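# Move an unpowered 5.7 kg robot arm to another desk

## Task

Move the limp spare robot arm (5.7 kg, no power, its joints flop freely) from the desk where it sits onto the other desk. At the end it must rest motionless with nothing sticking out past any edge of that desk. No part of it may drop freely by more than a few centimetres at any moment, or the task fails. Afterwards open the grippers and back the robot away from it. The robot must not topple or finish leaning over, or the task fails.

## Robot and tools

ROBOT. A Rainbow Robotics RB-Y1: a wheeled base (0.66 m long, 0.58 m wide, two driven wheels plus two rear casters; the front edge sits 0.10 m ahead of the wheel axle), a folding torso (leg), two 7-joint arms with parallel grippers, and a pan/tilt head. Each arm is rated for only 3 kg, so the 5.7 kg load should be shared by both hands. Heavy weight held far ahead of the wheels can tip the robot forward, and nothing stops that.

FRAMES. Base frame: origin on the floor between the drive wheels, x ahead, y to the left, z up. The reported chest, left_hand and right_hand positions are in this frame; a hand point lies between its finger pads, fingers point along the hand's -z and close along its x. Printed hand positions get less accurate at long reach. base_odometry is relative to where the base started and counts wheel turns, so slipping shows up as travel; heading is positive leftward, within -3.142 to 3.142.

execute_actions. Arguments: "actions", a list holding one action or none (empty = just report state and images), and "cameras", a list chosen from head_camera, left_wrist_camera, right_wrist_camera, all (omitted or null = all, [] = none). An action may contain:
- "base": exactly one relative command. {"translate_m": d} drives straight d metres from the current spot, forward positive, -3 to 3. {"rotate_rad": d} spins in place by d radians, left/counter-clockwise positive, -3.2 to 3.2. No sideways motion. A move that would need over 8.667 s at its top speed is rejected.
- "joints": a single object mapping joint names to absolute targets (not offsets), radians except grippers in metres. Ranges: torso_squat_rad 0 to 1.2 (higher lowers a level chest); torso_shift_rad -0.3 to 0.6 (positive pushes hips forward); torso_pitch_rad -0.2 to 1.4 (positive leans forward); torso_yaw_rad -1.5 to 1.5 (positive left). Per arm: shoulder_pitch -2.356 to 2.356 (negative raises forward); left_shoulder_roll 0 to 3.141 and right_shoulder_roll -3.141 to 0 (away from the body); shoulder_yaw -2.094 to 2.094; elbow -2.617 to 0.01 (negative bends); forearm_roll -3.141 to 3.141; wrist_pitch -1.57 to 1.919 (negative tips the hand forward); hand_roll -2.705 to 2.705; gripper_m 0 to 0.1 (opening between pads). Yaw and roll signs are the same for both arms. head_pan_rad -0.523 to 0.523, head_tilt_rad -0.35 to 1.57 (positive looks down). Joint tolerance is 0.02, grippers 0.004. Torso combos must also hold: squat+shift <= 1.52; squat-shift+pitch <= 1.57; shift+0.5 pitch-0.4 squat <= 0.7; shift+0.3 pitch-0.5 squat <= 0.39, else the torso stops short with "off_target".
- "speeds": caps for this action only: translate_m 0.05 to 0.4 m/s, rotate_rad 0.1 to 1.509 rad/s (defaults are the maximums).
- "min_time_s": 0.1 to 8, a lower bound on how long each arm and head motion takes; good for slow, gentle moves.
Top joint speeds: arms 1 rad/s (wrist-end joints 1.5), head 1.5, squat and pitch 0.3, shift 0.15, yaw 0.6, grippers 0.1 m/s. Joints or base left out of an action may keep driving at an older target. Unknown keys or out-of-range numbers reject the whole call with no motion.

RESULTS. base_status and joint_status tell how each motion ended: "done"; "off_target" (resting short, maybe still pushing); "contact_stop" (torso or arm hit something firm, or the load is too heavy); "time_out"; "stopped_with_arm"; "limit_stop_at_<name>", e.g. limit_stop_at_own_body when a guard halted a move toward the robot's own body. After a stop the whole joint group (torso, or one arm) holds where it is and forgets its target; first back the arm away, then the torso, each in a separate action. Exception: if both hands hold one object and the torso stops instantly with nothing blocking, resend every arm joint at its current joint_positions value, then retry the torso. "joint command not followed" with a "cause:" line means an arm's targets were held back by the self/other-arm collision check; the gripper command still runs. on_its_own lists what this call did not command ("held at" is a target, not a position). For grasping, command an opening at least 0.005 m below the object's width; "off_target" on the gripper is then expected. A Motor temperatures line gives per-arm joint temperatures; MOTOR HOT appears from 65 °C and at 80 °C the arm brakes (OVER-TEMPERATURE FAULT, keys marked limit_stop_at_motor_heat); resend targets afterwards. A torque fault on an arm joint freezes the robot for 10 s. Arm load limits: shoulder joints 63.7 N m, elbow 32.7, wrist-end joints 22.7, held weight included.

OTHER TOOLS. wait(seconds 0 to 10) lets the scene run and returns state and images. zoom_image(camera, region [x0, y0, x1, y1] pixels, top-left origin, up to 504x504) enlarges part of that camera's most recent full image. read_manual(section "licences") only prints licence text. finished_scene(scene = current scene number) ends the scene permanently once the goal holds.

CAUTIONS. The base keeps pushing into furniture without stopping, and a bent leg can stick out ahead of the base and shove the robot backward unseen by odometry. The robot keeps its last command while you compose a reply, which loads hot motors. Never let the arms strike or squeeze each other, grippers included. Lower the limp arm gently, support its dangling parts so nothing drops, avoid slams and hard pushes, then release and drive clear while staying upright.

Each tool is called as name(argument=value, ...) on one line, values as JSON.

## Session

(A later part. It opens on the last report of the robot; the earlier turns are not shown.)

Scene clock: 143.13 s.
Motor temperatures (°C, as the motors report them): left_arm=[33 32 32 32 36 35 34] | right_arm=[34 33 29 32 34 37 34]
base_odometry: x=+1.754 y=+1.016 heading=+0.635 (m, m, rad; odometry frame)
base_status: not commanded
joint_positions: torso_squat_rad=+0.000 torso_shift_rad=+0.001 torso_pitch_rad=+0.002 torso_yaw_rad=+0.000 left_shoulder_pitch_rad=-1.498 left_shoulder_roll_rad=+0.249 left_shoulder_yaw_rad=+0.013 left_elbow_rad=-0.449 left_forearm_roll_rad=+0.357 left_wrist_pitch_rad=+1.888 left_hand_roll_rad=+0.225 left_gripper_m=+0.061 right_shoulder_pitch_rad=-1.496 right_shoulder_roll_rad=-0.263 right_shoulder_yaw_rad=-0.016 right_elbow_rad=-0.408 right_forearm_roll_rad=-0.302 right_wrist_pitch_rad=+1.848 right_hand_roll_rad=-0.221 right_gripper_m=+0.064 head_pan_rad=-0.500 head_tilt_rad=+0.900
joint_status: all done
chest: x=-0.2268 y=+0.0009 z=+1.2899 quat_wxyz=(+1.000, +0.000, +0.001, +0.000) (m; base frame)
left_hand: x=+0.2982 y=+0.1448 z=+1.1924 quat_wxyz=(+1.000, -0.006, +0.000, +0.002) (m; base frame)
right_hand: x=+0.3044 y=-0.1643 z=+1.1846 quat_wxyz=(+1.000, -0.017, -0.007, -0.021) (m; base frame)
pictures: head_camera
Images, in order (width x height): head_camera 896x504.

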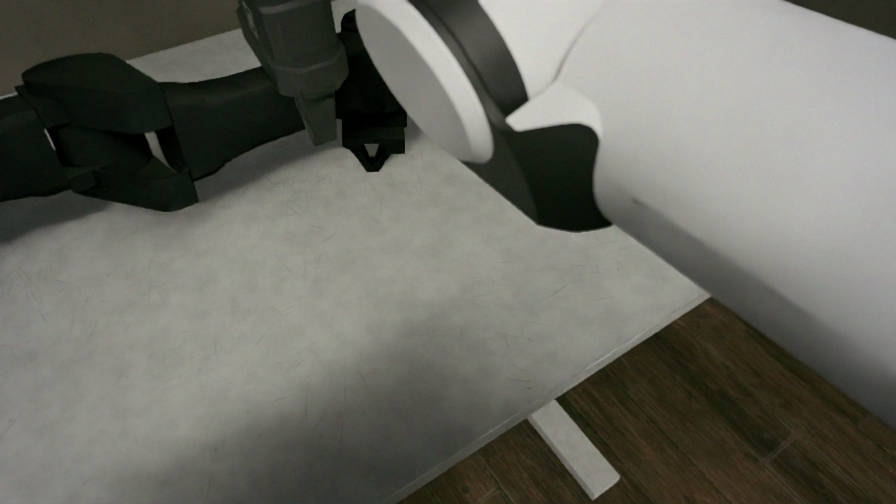

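execute_actions(actions=[{"base": {"translate_m": -0.9}, "speeds": {"translate_m": 0.15}, "joints": {"head_pan_rad": 0.0, "head_tilt_rad": 0.3}}], cameras=["head_camera"])

execute_actions(actions=[{"base": {"rotate_rad": 3.2}, "speeds": {"rotate_rad": 0.5}}], cameras=["head_camera"])

Scene clock: 156.57 s.
Motor temperatures (°C, as the motors report them): left_arm=[33 32 32 32 36 35 34] | right_arm=[34 33 29 32 34 37 34]
base_odometry: x=+1.030 y=+0.482 heading=+0.636 (m, m, rad; odometry frame)
base_status: done
joint_positions: torso_squat_rad=+0.000 torso_shift_rad=+0.001 torso_pitch_rad=+0.002 torso_yaw_rad=+0.000 left_shoulder_pitch_rad=-1.498 left_shoulder_roll_rad=+0.249 left_shoulder_yaw_rad=+0.013 left_elbow_rad=-0.449 left_forearm_roll_rad=+0.357 left_wrist_pitch_rad=+1.888 left_hand_roll_rad=+0.225 left_gripper_m=+0.061 right_shoulder_pitch_rad=-1.496 right_shoulder_roll_rad=-0.263 right_shoulder_yaw_rad=-0.016 right_elbow_rad=-0.408 right_forearm_roll_rad=-0.302 right_wrist_pitch_rad=+1.848 right_hand_roll_rad=-0.221 right_gripper_m=+0.064 head_pan_rad=+0.000 head_tilt_rad=+0.300
joint_status: all done
chest: x=-0.2268 y=+0.0009 z=+1.2899 quat_wxyz=(+1.000, +0.000, +0.001, +0.000) (m; base frame)
left_hand: x=+0.2981 y=+0.1449 z=+1.1923 quat_wxyz=(+1.000, -0.006, +0.000, +0.002) (m; base frame)
right_hand: x=+0.3042 y=-0.1642 z=+1.1845 quat_wxyz=(+1.000, -0.017, -0.007, -0.021) (m; base frame)
pictures: head_camera
Images, in order (width x height): head_camera 896x504.

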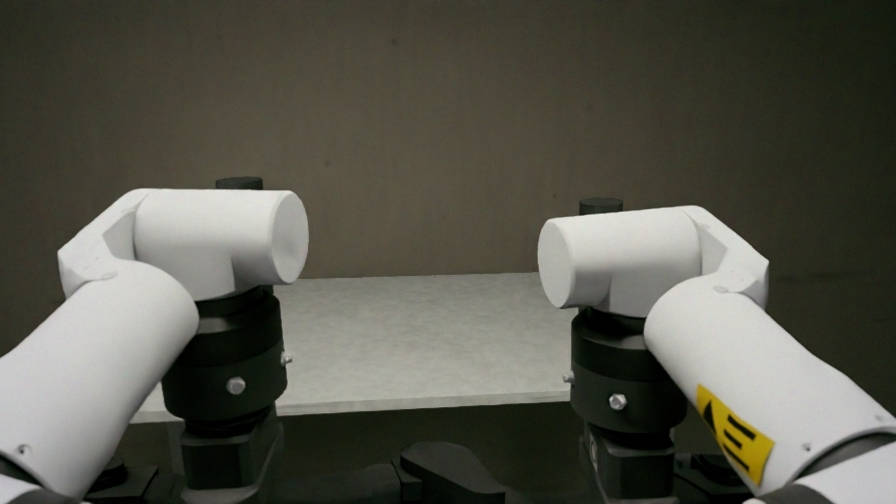

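Scene clock: 164.30 s.
Motor temperatures (°C, as the motors report them): left_arm=[34 32 32 32 36 35 34] | right_arm=[34 33 29 32 34 37 34]
base_odometry: x=+1.030 y=+0.482 heading=-2.447 (m, m, rad; odometry frame)
base_status: done
joint_positions: torso_squat_rad=+0.000 torso_shift_rad=+0.001 torso_pitch_rad=+0.002 torso_yaw_rad=+0.000 left_shoulder_pitch_rad=-1.498 left_shoulder_roll_rad=+0.249 left_shoulder_yaw_rad=+0.013 left_elbow_rad=-0.449 left_forearm_roll_rad=+0.357 left_wrist_pitch_rad=+1.888 left_hand_roll_rad=+0.225 left_gripper_m=+0.061 right_shoulder_pitch_rad=-1.496 right_shoulder_roll_rad=-0.263 right_shoulder_yaw_rad=-0.016 right_elbow_rad=-0.408 right_forearm_roll_rad=-0.302 right_wrist_pitch_rad=+1.848 right_hand_roll_rad=-0.221 right_gripper_m=+0.064 head_pan_rad=+0.000 head_tilt_rad=+0.300
joint_status: not commanded
chest: x=-0.2268 y=+0.0009 z=+1.2899 quat_wxyz=(+1.000, -0.001, +0.001, +0.000) (m; base frame)
left_hand: x=+0.2981 y=+0.1449 z=+1.1923 quat_wxyz=(+1.000, -0.006, +0.000, +0.002) (m; base frame)
right_hand: x=+0.3042 y=-0.1642 z=+1.1845 quat_wxyz=(+1.000, -0.017, -0.007, -0.021) (m; base frame)
pictures: head_camera
Images, in order (width x height): head_camera 896x504.

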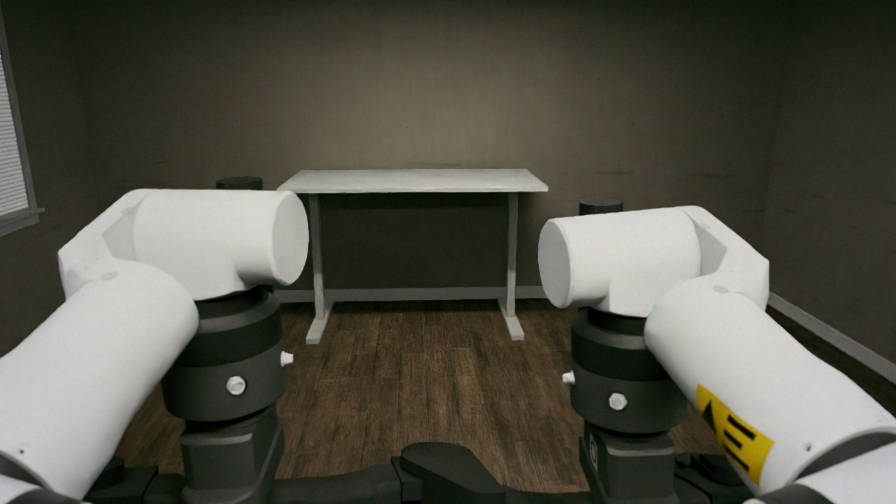

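execute_actions(actions=[{"base": {"rotate_rad": 0.035}, "speeds": {"rotate_rad": 0.3}}], cameras=[])

execute_actions(actions=[{"base": {"translate_m": 2.4}, "speeds": {"translate_m": 0.33}, "joints": {"head_tilt_rad": 0.75}}], cameras=["head_camera"])

Scene clock: 172.73 s.
Motor temperatures (°C, as the motors report them): left_arm=[34 32 32 32 36 35 34] | right_arm=[35 33 29 33 34 37 34]
base_odometry: x=+1.030 y=+0.482 heading=-2.412 (m, m, rad; odometry frame)
base_status: done
joint_positions: torso_squat_rad=+0.000 torso_shift_rad=+0.001 torso_pitch_rad=+0.002 torso_yaw_rad=+0.000 left_shoulder_pitch_rad=-1.498 left_shoulder_roll_rad=+0.249 left_shoulder_yaw_rad=+0.013 left_elbow_rad=-0.449 left_forearm_roll_rad=+0.357 left_wrist_pitch_rad=+1.888 left_hand_roll_rad=+0.225 left_gripper_m=+0.061 right_shoulder_pitch_rad=-1.496 right_shoulder_roll_rad=-0.263 right_shoulder_yaw_rad=-0.016 right_elbow_rad=-0.408 right_forearm_roll_rad=-0.302 right_wrist_pitch_rad=+1.848 right_hand_roll_rad=-0.221 right_gripper_m=+0.064 head_pan_rad=+0.000 head_tilt_rad=+0.300
joint_status: not commanded
chest: x=-0.2268 y=+0.0009 z=+1.2899 quat_wxyz=(+1.000, -0.001, +0.001, +0.000) (m; base frame)
left_hand: x=+0.2981 y=+0.1449 z=+1.1923 quat_wxyz=(+1.000, -0.006, +0.000, +0.002) (m; base frame)
right_hand: x=+0.3042 y=-0.1642 z=+1.1845 quat_wxyz=(+1.000, -0.017, -0.007, -0.021) (m; base frame)
pictures: none
No camera images: the call's "cameras" was empty. Leave "cameras" out to get every camera's image.

Scene clock: 181.20 s.
Motor temperatures (°C, as the motors report them): left_arm=[34 32 32 32 36 35 34] | right_arm=[35 33 29 33 34 37 35]
base_odometry: x=-0.759 y=-1.118 heading=-2.412 (m, m, rad; odometry frame)
base_status: done
joint_positions: torso_squat_rad=+0.000 torso_shift_rad=+0.001 torso_pitch_rad=+0.002 torso_yaw_rad=+0.000 left_shoulder_pitch_rad=-1.497 left_shoulder_roll_rad=+0.249 left_shoulder_yaw_rad=+0.013 left_elbow_rad=-0.449 left_forearm_roll_rad=+0.357 left_wrist_pitch_rad=+1.888 left_hand_roll_rad=+0.225 left_gripper_m=+0.061 right_shoulder_pitch_rad=-1.496 right_shoulder_roll_rad=-0.263 right_shoulder_yaw_rad=-0.016 right_elbow_rad=-0.408 right_forearm_roll_rad=-0.302 right_wrist_pitch_rad=+1.848 right_hand_roll_rad=-0.221 right_gripper_m=+0.064 head_pan_rad=+0.000 head_tilt_rad=+0.750
joint_status: all done
chest: x=-0.2268 y=+0.0009 z=+1.2899 quat_wxyz=(+1.000, -0.001, +0.001, +0.000) (m; base frame)
left_hand: x=+0.2981 y=+0.1449 z=+1.1922 quat_wxyz=(+1.000, -0.006, +0.000, +0.002) (m; base frame)
right_hand: x=+0.3043 y=-0.1642 z=+1.1844 quat_wxyz=(+1.000, -0.017, -0.007, -0.021) (m; base frame)
pictures: head_camera
Images, in order (width x height): head_camera 896x504.

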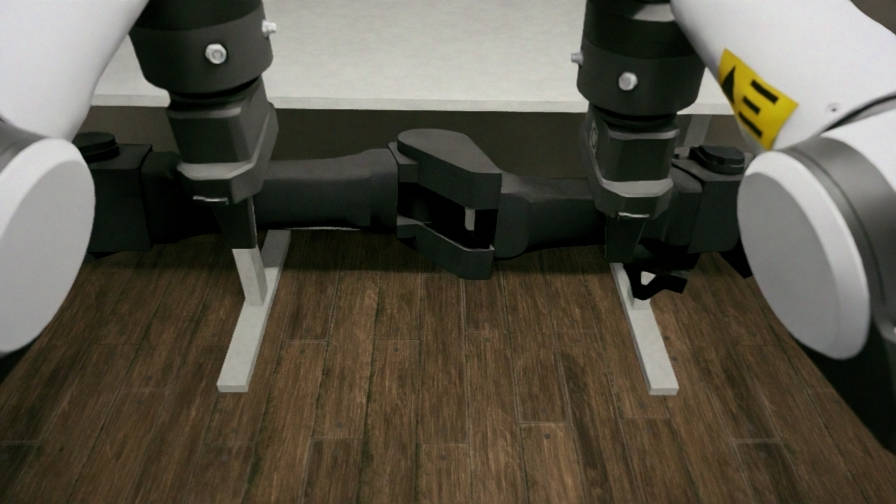

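execute_actions(actions=[{"base": {"translate_m": 0.75}, "speeds": {"translate_m": 0.2}, "joints": {"head_tilt_rad": 1.0}}], cameras=["head_camera"])

Scene clock: 191.80 s.
Motor temperatures (°C, as the motors report them): left_arm=[34 32 32 32 36 35 34] | right_arm=[35 33 29 33 34 37 35]
base_odometry: x=-1.318 y=-1.618 heading=-2.412 (m, m, rad; odometry frame)
base_status: done
joint_positions: torso_squat_rad=+0.000 torso_shift_rad=+0.001 torso_pitch_rad=+0.002 torso_yaw_rad=+0.000 left_shoulder_pitch_rad=-1.497 left_shoulder_roll_rad=+0.249 left_shoulder_yaw_rad=+0.013 left_elbow_rad=-0.449 left_forearm_roll_rad=+0.357 left_wrist_pitch_rad=+1.888 left_hand_roll_rad=+0.225 left_gripper_m=+0.061 right_shoulder_pitch_rad=-1.496 right_shoulder_roll_rad=-0.263 right_shoulder_yaw_rad=-0.016 right_elbow_rad=-0.408 right_forearm_roll_rad=-0.302 right_wrist_pitch_rad=+1.848 right_hand_roll_rad=-0.221 right_gripper_m=+0.064 head_pan_rad=+0.000 head_tilt_rad=+1.000
joint_status: all done
chest: x=-0.2267 y=+0.0009 z=+1.2899 quat_wxyz=(+1.000, -0.001, +0.001, +0.000) (m; base frame)
left_hand: x=+0.2981 y=+0.1449 z=+1.1922 quat_wxyz=(+1.000, -0.006, +0.000, +0.002) (m; base frame)
right_hand: x=+0.3043 y=-0.1642 z=+1.1844 quat_wxyz=(+1.000, -0.017, -0.007, -0.021) (m; base frame)
pictures: head_camera
Images, in order (width x height): head_camera 896x504.

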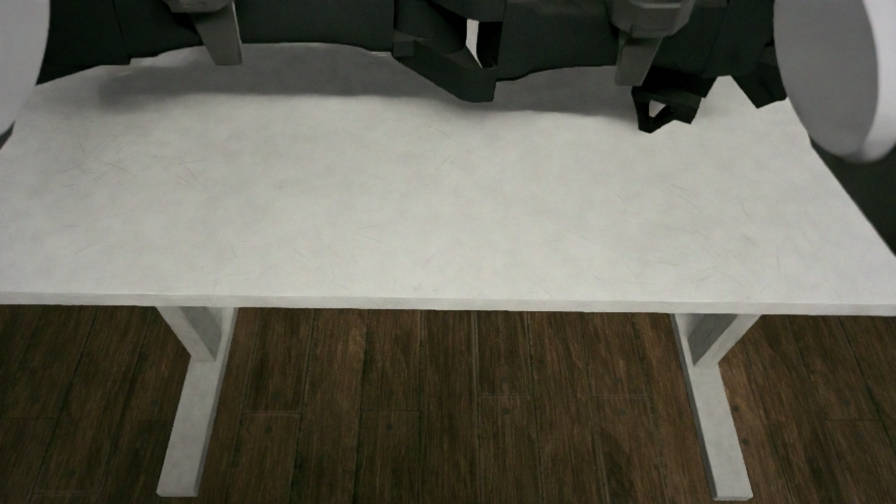

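execute_actions(actions=[{"base": {"translate_m": 0.2}, "speeds": {"translate_m": 0.15}}], cameras=["head_camera"])

execute_actions(actions=[{"joints": {"torso_squat_rad": 0.6, "head_tilt_rad": 0.75}}], cameras=["head_camera"])

Scene clock: 199.27 s.
Motor temperatures (°C, as the motors report them): left_arm=[34 32 32 32 36 35 34] | right_arm=[35 33 29 33 34 37 35]
base_odometry: x=-1.467 y=-1.751 heading=-2.411 (m, m, rad; odometry frame)
base_status: done
joint_positions: torso_squat_rad=+0.000 torso_shift_rad=+0.001 torso_pitch_rad=+0.002 torso_yaw_rad=+0.000 left_shoulder_pitch_rad=-1.497 left_shoulder_roll_rad=+0.249 left_shoulder_yaw_rad=+0.013 left_elbow_rad=-0.449 left_forearm_roll_rad=+0.357 left_wrist_pitch_rad=+1.888 left_hand_roll_rad=+0.225 left_gripper_m=+0.061 right_shoulder_pitch_rad=-1.496 right_shoulder_roll_rad=-0.263 right_shoulder_yaw_rad=-0.016 right_elbow_rad=-0.408 right_forearm_roll_rad=-0.302 right_wrist_pitch_rad=+1.848 right_hand_roll_rad=-0.221 right_gripper_m=+0.064 head_pan_rad=+0.000 head_tilt_rad=+1.000
joint_status: not commanded
chest: x=-0.2268 y=+0.0009 z=+1.2899 quat_wxyz=(+1.000, -0.001, +0.001, +0.000) (m; base frame)
left_hand: x=+0.2981 y=+0.1449 z=+1.1922 quat_wxyz=(+1.000, -0.006, +0.000, +0.002) (m; base frame)
right_hand: x=+0.3042 y=-0.1642 z=+1.1844 quat_wxyz=(+1.000, -0.017, -0.007, -0.021) (m; base frame)
pictures: head_camera
Images, in order (width x height): head_camera 896x504.

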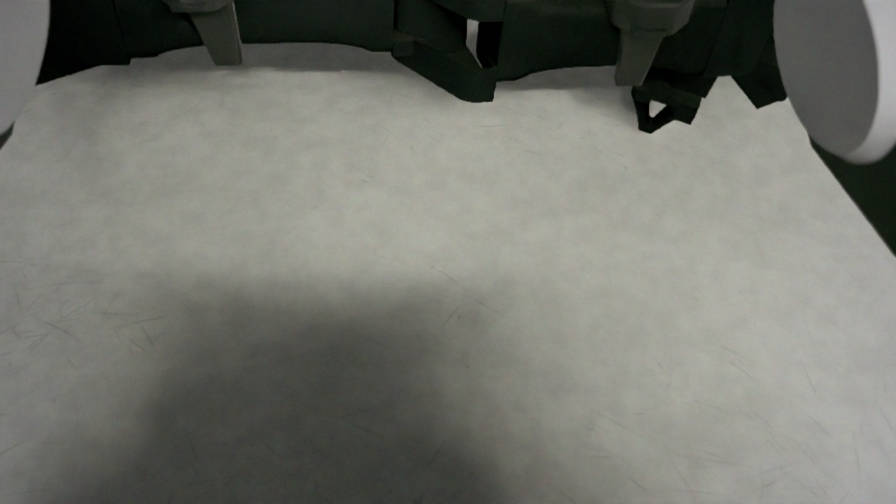

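Scene clock: 201.53 s.
Motor temperatures (°C, as the motors report them): left_arm=[34 32 32 32 36 35 34] | right_arm=[35 33 29 33 34 37 35]
base_odometry: x=-1.467 y=-1.751 heading=-2.411 (m, m, rad; odometry frame)
base_status: not commanded
joint_positions: torso_squat_rad=+0.438 torso_shift_rad=-0.002 torso_pitch_rad=-0.004 torso_yaw_rad=+0.000 left_shoulder_pitch_rad=-1.496 left_shoulder_roll_rad=+0.249 left_shoulder_yaw_rad=+0.013 left_elbow_rad=-0.449 left_forearm_roll_rad=+0.357 left_wrist_pitch_rad=+1.887 left_hand_roll_rad=+0.225 left_gripper_m=+0.058 right_shoulder_pitch_rad=-1.506 right_shoulder_roll_rad=-0.266 right_shoulder_yaw_rad=-0.016 right_elbow_rad=-0.413 right_forearm_roll_rad=-0.302 right_wrist_pitch_rad=+1.849 right_hand_roll_rad=-0.221 right_gripper_m=+0.062 head_pan_rad=+0.000 head_tilt_rad=+0.750
joint_status: torso_squat_rad contact_stop (moved +0.438 of +0.600); the others done
on_its_own: torso_squat_rad is held at +0.438, not at your +0.600, since a contact_stop
chest: x=-0.2301 y=+0.0013 z=+1.2238 quat_wxyz=(+1.000, -0.001, -0.002, +0.000) (m; base frame)
left_hand: x=+0.2953 y=+0.1453 z=+1.1284 quat_wxyz=(+1.000, -0.007, -0.003, +0.002) (m; base frame)
right_hand: x=+0.3042 y=-0.1630 z=+1.1284 quat_wxyz=(+0.999, -0.018, -0.017, -0.020) (m; base frame)
pictures: head_camera
Images, in order (width x height): head_camera 896x504.

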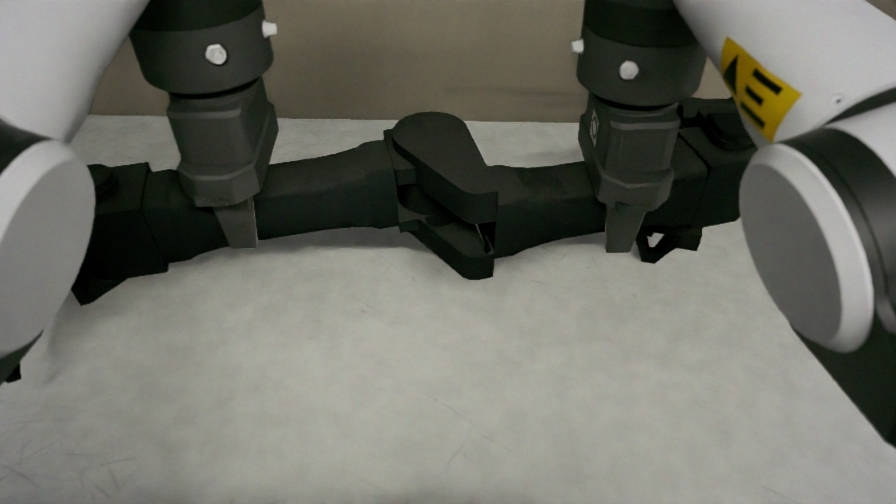

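execute_actions(actions=[{"joints": {"torso_squat_rad": 0.41, "torso_shift_rad": 0.0, "torso_pitch_rad": 0.0, "torso_yaw_rad": 0.0}}], cameras=[])

execute_actions(actions=[{"base": {"translate_m": -0.05}, "speeds": {"translate_m": 0.05}}], cameras=[])

execute_actions(actions=[{"base": {"translate_m": -0.03}, "speeds": {"translate_m": 0.05}, "joints": {"torso_squat_rad": 0.5}}], cameras=["head_camera"])

Scene clock: 210.10 s.
Motor temperatures (°C, as the motors report them): left_arm=[35 32 32 32 36 35 34] | right_arm=[35 33 29 33 34 37 35]
base_odometry: x=-1.467 y=-1.751 heading=-2.411 (m, m, rad; odometry frame)
base_status: not commanded
joint_positions: torso_squat_rad=+0.410 torso_shift_rad=+0.000 torso_pitch_rad=+0.001 torso_yaw_rad=+0.000 left_shoulder_pitch_rad=-1.496 left_shoulder_roll_rad=+0.249 left_shoulder_yaw_rad=+0.013 left_elbow_rad=-0.448 left_forearm_roll_rad=+0.357 left_wrist_pitch_rad=+1.887 left_hand_roll_rad=+0.225 left_gripper_m=+0.058 right_shoulder_pitch_rad=-1.502 right_shoulder_roll_rad=-0.265 right_shoulder_yaw_rad=-0.016 right_elbow_rad=-0.411 right_forearm_roll_rad=-0.302 right_wrist_pitch_rad=+1.848 right_hand_roll_rad=-0.221 right_gripper_m=+0.062 head_pan_rad=+0.000 head_tilt_rad=+0.750
joint_status: all done
chest: x=-0.2277 y=+0.0011 z=+1.2319 quat_wxyz=(+1.000, -0.001, +0.000, +0.000) (m; base frame)
left_hand: x=+0.2973 y=+0.1451 z=+1.1343 quat_wxyz=(+1.000, -0.007, +0.000, +0.002) (m; base frame)
right_hand: x=+0.3052 y=-0.1636 z=+1.1314 quat_wxyz=(+1.000, -0.018, -0.012, -0.021) (m; base frame)
pictures: none
No camera images: the call's "cameras" was empty. Leave "cameras" out to get every camera's image.

Scene clock: 211.70 s.
Motor temperatures (°C, as the motors report them): left_arm=[35 32 32 32 36 35 34] | right_arm=[35 33 29 32 34 37 35]
base_odometry: x=-1.430 y=-1.718 heading=-2.411 (m, m, rad; odometry frame)
base_status: done
joint_positions: torso_squat_rad=+0.410 torso_shift_rad=+0.001 torso_pitch_rad=+0.002 torso_yaw_rad=+0.000 left_shoulder_pitch_rad=-1.497 left_shoulder_roll_rad=+0.249 left_shoulder_yaw_rad=+0.013 left_elbow_rad=-0.448 left_forearm_roll_rad=+0.357 left_wrist_pitch_rad=+1.888 left_hand_roll_rad=+0.225 left_gripper_m=+0.058 right_shoulder_pitch_rad=-1.497 right_shoulder_roll_rad=-0.263 right_shoulder_yaw_rad=-0.016 right_elbow_rad=-0.408 right_forearm_roll_rad=-0.302 right_wrist_pitch_rad=+1.848 right_hand_roll_rad=-0.221 right_gripper_m=+0.062 head_pan_rad=+0.000 head_tilt_rad=+0.750
joint_status: not commanded
chest: x=-0.2272 y=+0.0009 z=+1.2320 quat_wxyz=(+1.000, -0.001, +0.001, +0.000) (m; base frame)
left_hand: x=+0.2976 y=+0.1449 z=+1.1341 quat_wxyz=(+1.000, -0.006, +0.000, +0.002) (m; base frame)
right_hand: x=+0.3043 y=-0.1640 z=+1.1277 quat_wxyz=(+1.000, -0.017, -0.008, -0.021) (m; base frame)
pictures: none
No camera images: the call's "cameras" was empty. Leave "cameras" out to get every camera's image.

Scene clock: 212.90 s.
Motor temperatures (°C, as the motors report them): left_arm=[35 32 32 32 36 35 34] | right_arm=[35 33 29 32 34 37 35]
base_odometry: x=-1.408 y=-1.698 heading=-2.412 (m, m, rad; odometry frame)
base_status: done
joint_positions: torso_squat_rad=+0.500 torso_shift_rad=+0.001 torso_pitch_rad=+0.002 torso_yaw_rad=+0.000 left_shoulder_pitch_rad=-1.497 left_shoulder_roll_rad=+0.249 left_shoulder_yaw_rad=+0.013 left_elbow_rad=-0.448 left_forearm_roll_rad=+0.357 left_wrist_pitch_rad=+1.888 left_hand_roll_rad=+0.225 left_gripper_m=+0.058 right_shoulder_pitch_rad=-1.497 right_shoulder_roll_rad=-0.263 right_shoulder_yaw_rad=-0.016 right_elbow_rad=-0.408 right_forearm_roll_rad=-0.302 right_wrist_pitch_rad=+1.848 right_hand_roll_rad=-0.221 right_gripper_m=+0.062 head_pan_rad=+0.000 head_tilt_rad=+0.750
joint_status: all done
chest: x=-0.2272 y=+0.0009 z=+1.2043 quat_wxyz=(+1.000, -0.001, +0.001, +0.000) (m; base frame)
left_hand: x=+0.2976 y=+0.1448 z=+1.1065 quat_wxyz=(+1.000, -0.006, +0.000, +0.002) (m; base frame)
right_hand: x=+0.3043 y=-0.1641 z=+1.0999 quat_wxyz=(+1.000, -0.017, -0.008, -0.021) (m; base frame)
pictures: head_camera
Images, in order (width x height): head_camera 896x504.

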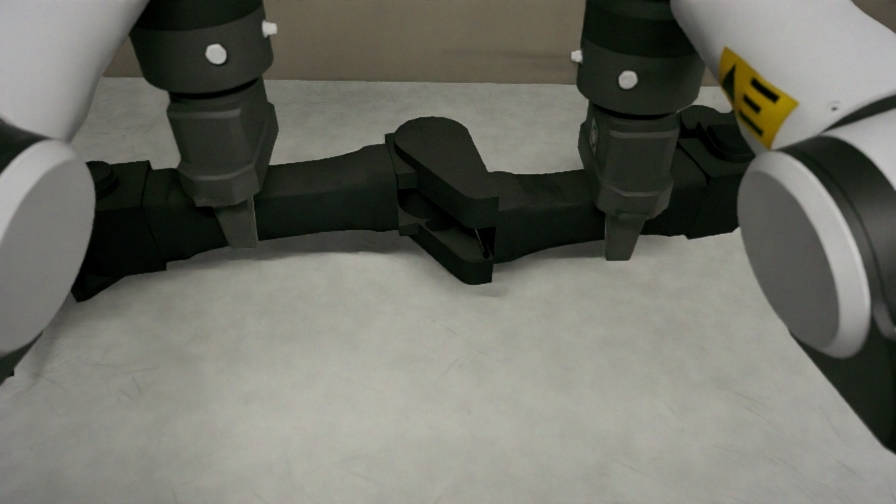

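Good, it's folding out. Continue lowering in small steps.

execute_actions(actions=[{"joints": {"torso_squat_rad": 0.58}}], cameras=[])

execute_actions(actions=[{"joints": {"torso_squat_rad": 0.65}}], cameras=[])

execute_actions(actions=[{"joints": {"torso_squat_rad": 0.7}}], cameras=["head_camera"])

Scene clock: 224.63 s.
Motor temperatures (°C, as the motors report them): left_arm=[35 32 32 32 36 35 34] | right_arm=[35 33 29 33 34 37 35]
base_odometry: x=-1.408 y=-1.698 heading=-2.412 (m, m, rad; odometry frame)
base_status: not commanded
joint_positions: torso_squat_rad=+0.580 torso_shift_rad=+0.001 torso_pitch_rad=+0.002 torso_yaw_rad=+0.000 left_shoulder_pitch_rad=-1.497 left_shoulder_roll_rad=+0.249 left_shoulder_yaw_rad=+0.013 left_elbow_rad=-0.448 left_forearm_roll_rad=+0.357 left_wrist_pitch_rad=+1.888 left_hand_roll_rad=+0.225 left_gripper_m=+0.058 right_shoulder_pitch_rad=-1.497 right_shoulder_roll_rad=-0.263 right_shoulder_yaw_rad=-0.016 right_elbow_rad=-0.408 right_forearm_roll_rad=-0.302 right_wrist_pitch_rad=+1.848 right_hand_roll_rad=-0.221 right_gripper_m=+0.062 head_pan_rad=+0.000 head_tilt_rad=+0.750
joint_status: all done
chest: x=-0.2272 y=+0.0009 z=+1.1755 quat_wxyz=(+1.000, -0.001, +0.001, +0.000) (m; base frame)
left_hand: x=+0.2976 y=+0.1448 z=+1.0777 quat_wxyz=(+1.000, -0.006, +0.000, +0.002) (m; base frame)
right_hand: x=+0.3043 y=-0.1642 z=+1.0711 quat_wxyz=(+1.000, -0.017, -0.008, -0.021) (m; base frame)
pictures: none
No camera images: the call's "cameras" was empty. Leave "cameras" out to get every camera's image.

Scene clock: 225.60 s.
Motor temperatures (°C, as the motors report them): left_arm=[35 32 32 32 36 35 34] | right_arm=[35 33 29 33 34 37 35]
base_odometry: x=-1.408 y=-1.698 heading=-2.412 (m, m, rad; odometry frame)
base_status: not commanded
joint_positions: torso_squat_rad=+0.650 torso_shift_rad=+0.000 torso_pitch_rad=+0.001 torso_yaw_rad=+0.000 left_shoulder_pitch_rad=-1.502 left_shoulder_roll_rad=+0.250 left_shoulder_yaw_rad=+0.013 left_elbow_rad=-0.451 left_forearm_roll_rad=+0.357 left_wrist_pitch_rad=+1.887 left_hand_roll_rad=+0.225 left_gripper_m=+0.058 right_shoulder_pitch_rad=-1.495 right_shoulder_roll_rad=-0.263 right_shoulder_yaw_rad=-0.016 right_elbow_rad=-0.407 right_forearm_roll_rad=-0.303 right_wrist_pitch_rad=+1.849 right_hand_roll_rad=-0.221 right_gripper_m=+0.061 head_pan_rad=+0.000 head_tilt_rad=+0.750
joint_status: all done
chest: x=-0.2277 y=+0.0006 z=+1.1472 quat_wxyz=(+1.000, +0.000, +0.000, +0.000) (m; base frame)
left_hand: x=+0.2986 y=+0.1439 z=+1.0534 quat_wxyz=(+1.000, -0.006, -0.004, +0.001) (m; base frame)
right_hand: x=+0.3033 y=-0.1643 z=+1.0422 quat_wxyz=(+1.000, -0.017, -0.007, -0.021) (m; base frame)
pictures: none
No camera images: the call's "cameras" was empty. Leave "cameras" out to get every camera's image.

Scene clock: 226.47 s.
Motor temperatures (°C, as the motors report them): left_arm=[35 32 32 32 36 35 34] | right_arm=[35 33 29 33 34 37 35]
base_odometry: x=-1.408 y=-1.698 heading=-2.412 (m, m, rad; odometry frame)
base_status: not commanded
joint_positions: torso_squat_rad=+0.700 torso_shift_rad=+0.000 torso_pitch_rad=+0.001 torso_yaw_rad=+0.000 left_shoulder_pitch_rad=-1.503 left_shoulder_roll_rad=+0.250 left_shoulder_yaw_rad=+0.013 left_elbow_rad=-0.452 left_forearm_roll_rad=+0.357 left_wrist_pitch_rad=+1.887 left_hand_roll_rad=+0.225 left_gripper_m=+0.059 right_shoulder_pitch_rad=-1.495 right_shoulder_roll_rad=-0.262 right_shoulder_yaw_rad=-0.016 right_elbow_rad=-0.407 right_forearm_roll_rad=-0.303 right_wrist_pitch_rad=+1.849 right_hand_roll_rad=-0.221 right_gripper_m=+0.062 head_pan_rad=+0.000 head_tilt_rad=+0.750
joint_status: all done
chest: x=-0.2276 y=+0.0006 z=+1.1254 quat_wxyz=(+1.000, +0.000, +0.000, +0.000) (m; base frame)
left_hand: x=+0.2989 y=+0.1438 z=+1.0320 quat_wxyz=(+1.000, -0.006, -0.005, +0.001) (m; base frame)
right_hand: x=+0.3032 y=-0.1639 z=+1.0200 quat_wxyz=(+1.000, -0.017, -0.006, -0.021) (m; base frame)
pictures: head_camera
Images, in order (width x height): head_camera 896x504.

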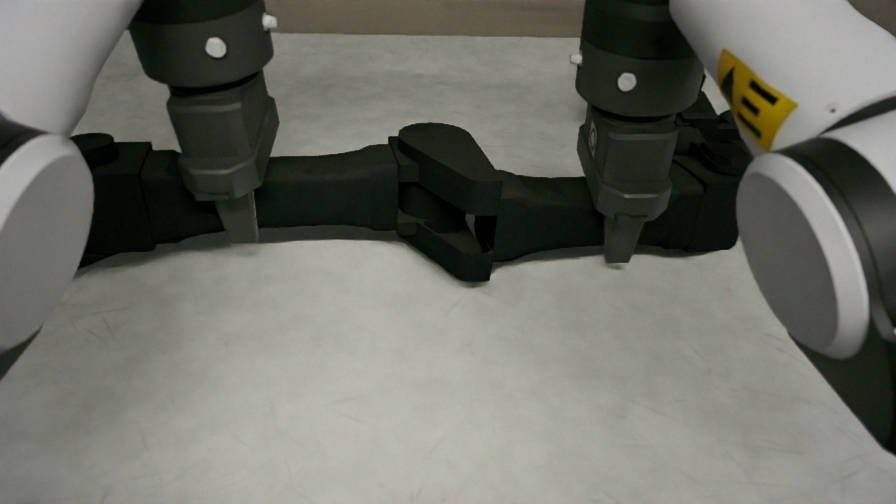

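execute_actions(actions=[{"joints": {"torso_squat_rad": 0.73}}], cameras=["head_camera"])

Scene clock: 230.07 s.
Motor temperatures (°C, as the motors report them): left_arm=[34 32 32 32 36 35 34] | right_arm=[35 33 29 33 34 37 35]
base_odometry: x=-1.408 y=-1.698 heading=-2.412 (m, m, rad; odometry frame)
base_status: not commanded
joint_positions: torso_squat_rad=+0.722 torso_shift_rad=-0.001 torso_pitch_rad=-0.002 torso_yaw_rad=+0.000 left_shoulder_pitch_rad=-1.506 left_shoulder_roll_rad=+0.252 left_shoulder_yaw_rad=+0.013 left_elbow_rad=-0.453 left_forearm_roll_rad=+0.357 left_wrist_pitch_rad=+1.886 left_hand_roll_rad=+0.225 left_gripper_m=+0.060 right_shoulder_pitch_rad=-1.499 right_shoulder_roll_rad=-0.263 right_shoulder_yaw_rad=-0.016 right_elbow_rad=-0.409 right_forearm_roll_rad=-0.303 right_wrist_pitch_rad=+1.849 right_hand_roll_rad=-0.221 right_gripper_m=+0.062 head_pan_rad=+0.000 head_tilt_rad=+0.750
joint_status: torso_squat_rad contact_stop (moved +0.023 of +0.030)
chest: x=-0.2291 y=+0.0006 z=+1.1151 quat_wxyz=(+1.000, +0.000, -0.001, +0.000) (m; base frame)
left_hand: x=+0.2988 y=+0.1437 z=+1.0257 quat_wxyz=(+1.000, -0.007, -0.010, +0.001) (m; base frame)
right_hand: x=+0.3031 y=-0.1637 z=+1.0141 quat_wxyz=(+1.000, -0.017, -0.011, -0.021) (m; base frame)
pictures: head_camera
Images, in order (width x height): head_camera 896x504.

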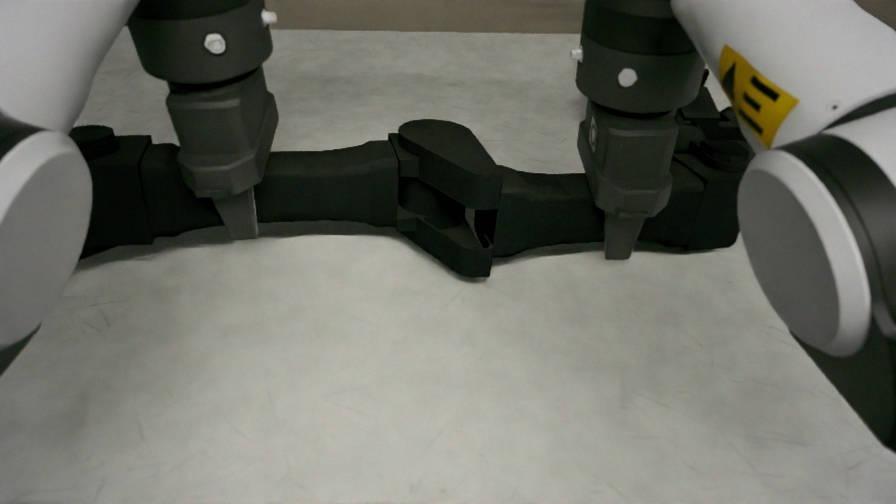

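Resting on the desk. Release and withdraw.

execute_actions(actions=[{"joints": {"left_gripper_m": 0.1, "right_gripper_m": 0.1}}], cameras=["head_camera"])

execute_actions(actions=[{"joints": {"torso_squat_rad": 0.3, "torso_shift_rad": 0.0, "torso_pitch_rad": 0.0, "torso_yaw_rad": 0.0}}], cameras=[])

execute_actions(actions=[{"base": {"translate_m": -0.8}, "joints": {"head_tilt_rad": 0.4}}], cameras=[])

execute_actions(actions=[{"joints": {"left_shoulder_pitch_rad": 0, "left_shoulder_roll_rad": 0.05, "left_elbow_rad": -0.15, "left_forearm_roll_rad": 0, "left_wrist_pitch_rad": 0, "left_hand_roll_rad": 0, "right_shoulder_pitch_rad": 0, "right_shoulder_roll_rad": -0.05, "right_elbow_rad": -0.15, "right_forearm_roll_rad": 0, "right_wrist_pitch_rad": 0, "right_hand_roll_rad": 0}}], cameras=["head_camera"])

Scene clock: 239.50 s.
Motor temperatures (°C, as the motors report them): left_arm=[34 32 32 32 36 35 34] | right_arm=[35 33 29 32 34 37 35]
base_odometry: x=-1.408 y=-1.698 heading=-2.412 (m, m, rad; odometry frame)
base_status: not commanded
joint_positions: torso_squat_rad=+0.722 torso_shift_rad=+0.000 torso_pitch_rad=-0.002 torso_yaw_rad=+0.000 left_shoulder_pitch_rad=-1.501 left_shoulder_roll_rad=+0.251 left_shoulder_yaw_rad=+0.013 left_elbow_rad=-0.450 left_forearm_roll_rad=+0.357 left_wrist_pitch_rad=+1.888 left_hand_roll_rad=+0.225 left_gripper_m=+0.099 right_shoulder_pitch_rad=-1.500 right_shoulder_roll_rad=-0.265 right_shoulder_yaw_rad=-0.016 right_elbow_rad=-0.410 right_forearm_roll_rad=-0.302 right_wrist_pitch_rad=+1.848 right_hand_roll_rad=-0.221 right_gripper_m=+0.100 head_pan_rad=+0.000 head_tilt_rad=+0.750
joint_status: all done
chest: x=-0.2287 y=+0.0007 z=+1.1151 quat_wxyz=(+1.000, -0.001, -0.001, +0.000) (m; base frame)
left_hand: x=+0.2974 y=+0.1446 z=+1.0216 quat_wxyz=(+1.000, -0.007, -0.004, +0.002) (m; base frame)
right_hand: x=+0.3039 y=-0.1643 z=+1.0144 quat_wxyz=(+1.000, -0.017, -0.012, -0.021) (m; base frame)
pictures: head_camera
Images, in order (width x height): head_camera 896x504.

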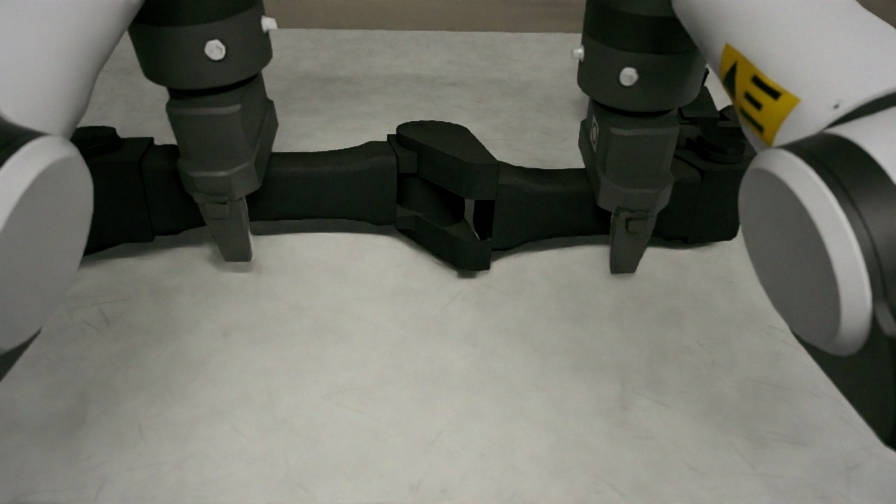

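Scene clock: 241.70 s.
Motor temperatures (°C, as the motors report them): left_arm=[34 32 32 32 36 35 34] | right_arm=[35 33 29 32 34 37 35]
base_odometry: x=-1.408 y=-1.698 heading=-2.412 (m, m, rad; odometry frame)
base_status: not commanded
joint_positions: torso_squat_rad=+0.300 torso_shift_rad=+0.000 torso_pitch_rad=+0.000 torso_yaw_rad=+0.000 left_shoulder_pitch_rad=-1.500 left_shoulder_roll_rad=+0.251 left_shoulder_yaw_rad=+0.013 left_elbow_rad=-0.450 left_forearm_roll_rad=+0.357 left_wrist_pitch_rad=+1.888 left_hand_roll_rad=+0.225 left_gripper_m=+0.099 right_shoulder_pitch_rad=-1.500 right_shoulder_roll_rad=-0.265 right_shoulder_yaw_rad=-0.016 right_elbow_rad=-0.410 right_forearm_roll_rad=-0.302 right_wrist_pitch_rad=+1.848 right_hand_roll_rad=-0.221 right_gripper_m=+0.100 head_pan_rad=+0.000 head_tilt_rad=+0.750
joint_status: all done
chest: x=-0.2279 y=+0.0009 z=+1.2587 quat_wxyz=(+1.000, -0.001, +0.000, +0.000) (m; base frame)
left_hand: x=+0.2979 y=+0.1447 z=+1.1641 quat_wxyz=(+1.000, -0.007, -0.003, +0.002) (m; base frame)
right_hand: x=+0.3045 y=-0.1642 z=+1.1570 quat_wxyz=(+1.000, -0.017, -0.011, -0.021) (m; base frame)
pictures: none
No camera images: the call's "cameras" was empty. Leave "cameras" out to get every camera's image.

Scene clock: 245.20 s.
Motor temperatures (°C, as the motors report them): left_arm=[34 32 32 32 36 35 34] | right_arm=[35 33 29 32 34 37 35]
base_odometry: x=-0.811 y=-1.164 heading=-2.411 (m, m, rad; odometry frame)
base_status: done
joint_positions: torso_squat_rad=+0.300 torso_shift_rad=+0.000 torso_pitch_rad=+0.000 torso_yaw_rad=+0.000 left_shoulder_pitch_rad=-1.500 left_shoulder_roll_rad=+0.251 left_shoulder_yaw_rad=+0.013 left_elbow_rad=-0.450 left_forearm_roll_rad=+0.357 left_wrist_pitch_rad=+1.888 left_hand_roll_rad=+0.225 left_gripper_m=+0.099 right_shoulder_pitch_rad=-1.500 right_shoulder_roll_rad=-0.265 right_shoulder_yaw_rad=-0.016 right_elbow_rad=-0.410 right_forearm_roll_rad=-0.302 right_wrist_pitch_rad=+1.848 right_hand_roll_rad=-0.221 right_gripper_m=+0.100 head_pan_rad=+0.000 head_tilt_rad=+0.400
joint_status: all done
chest: x=-0.2280 y=+0.0009 z=+1.2587 quat_wxyz=(+1.000, -0.001, +0.000, +0.000) (m; base frame)
left_hand: x=+0.2978 y=+0.1447 z=+1.1642 quat_wxyz=(+1.000, -0.007, -0.003, +0.002) (m; base frame)
right_hand: x=+0.3045 y=-0.1642 z=+1.1572 quat_wxyz=(+1.000, -0.017, -0.011, -0.021) (m; base frame)
pictures: none
No camera images: the call's "cameras" was empty. Leave "cameras" out to get every camera's image.

Scene clock: 247.67 s.
Motor temperatures (°C, as the motors report them): left_arm=[34 32 32 32 36 35 34] | right_arm=[34 33 29 32 34 37 35]
base_odometry: x=-0.811 y=-1.164 heading=-2.411 (m, m, rad; odometry frame)
base_status: not commanded
joint_positions: torso_squat_rad=+0.300 torso_shift_rad=+0.000 torso_pitch_rad=+0.000 torso_yaw_rad=+0.000 left_shoulder_pitch_rad=+0.000 left_shoulder_roll_rad=+0.050 left_shoulder_yaw_rad=+0.013 left_elbow_rad=-0.150 left_forearm_roll_rad=+0.000 left_wrist_pitch_rad=+0.000 left_hand_roll_rad=+0.000 left_gripper_m=+0.099 right_shoulder_pitch_rad=+0.000 right_shoulder_roll_rad=-0.050 right_shoulder_yaw_rad=-0.016 right_elbow_rad=-0.150 right_forearm_roll_rad=+0.000 right_wrist_pitch_rad=+0.000 right_hand_roll_rad=+0.000 right_gripper_m=+0.100 head_pan_rad=+0.000 head_tilt_rad=+0.400
joint_status: all done
chest: x=-0.2280 y=+0.0009 z=+1.2587 quat_wxyz=(+1.000, -0.001, +0.000, +0.000) (m; base frame)
left_hand: x=-0.1552 y=+0.2594 z=+0.5777 quat_wxyz=(+0.997, +0.025, -0.075, +0.005) (m; base frame)
right_hand: x=-0.1553 y=-0.2591 z=+0.5782 quat_wxyz=(+0.997, -0.026, -0.075, -0.006) (m; base frame)
pictures: head_camera
Images, in order (width x height): head_camera 896x504.

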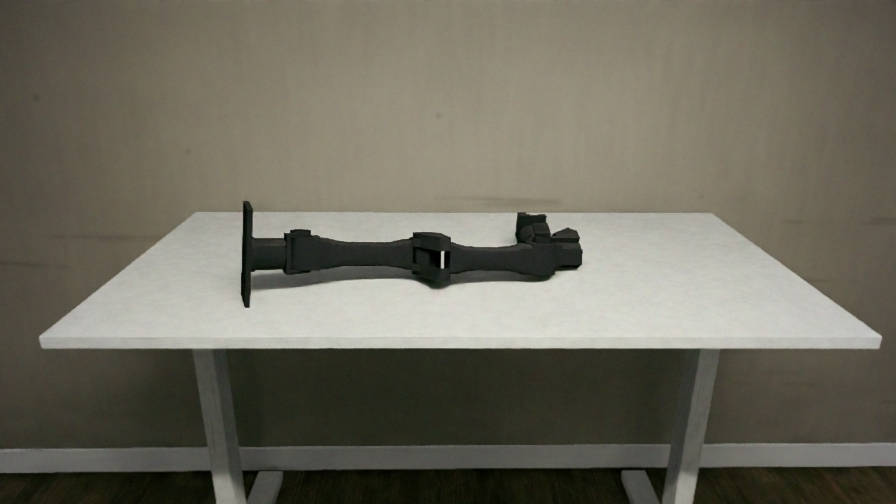

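finished_scene(scene=2)

The scene is finished: the task was done.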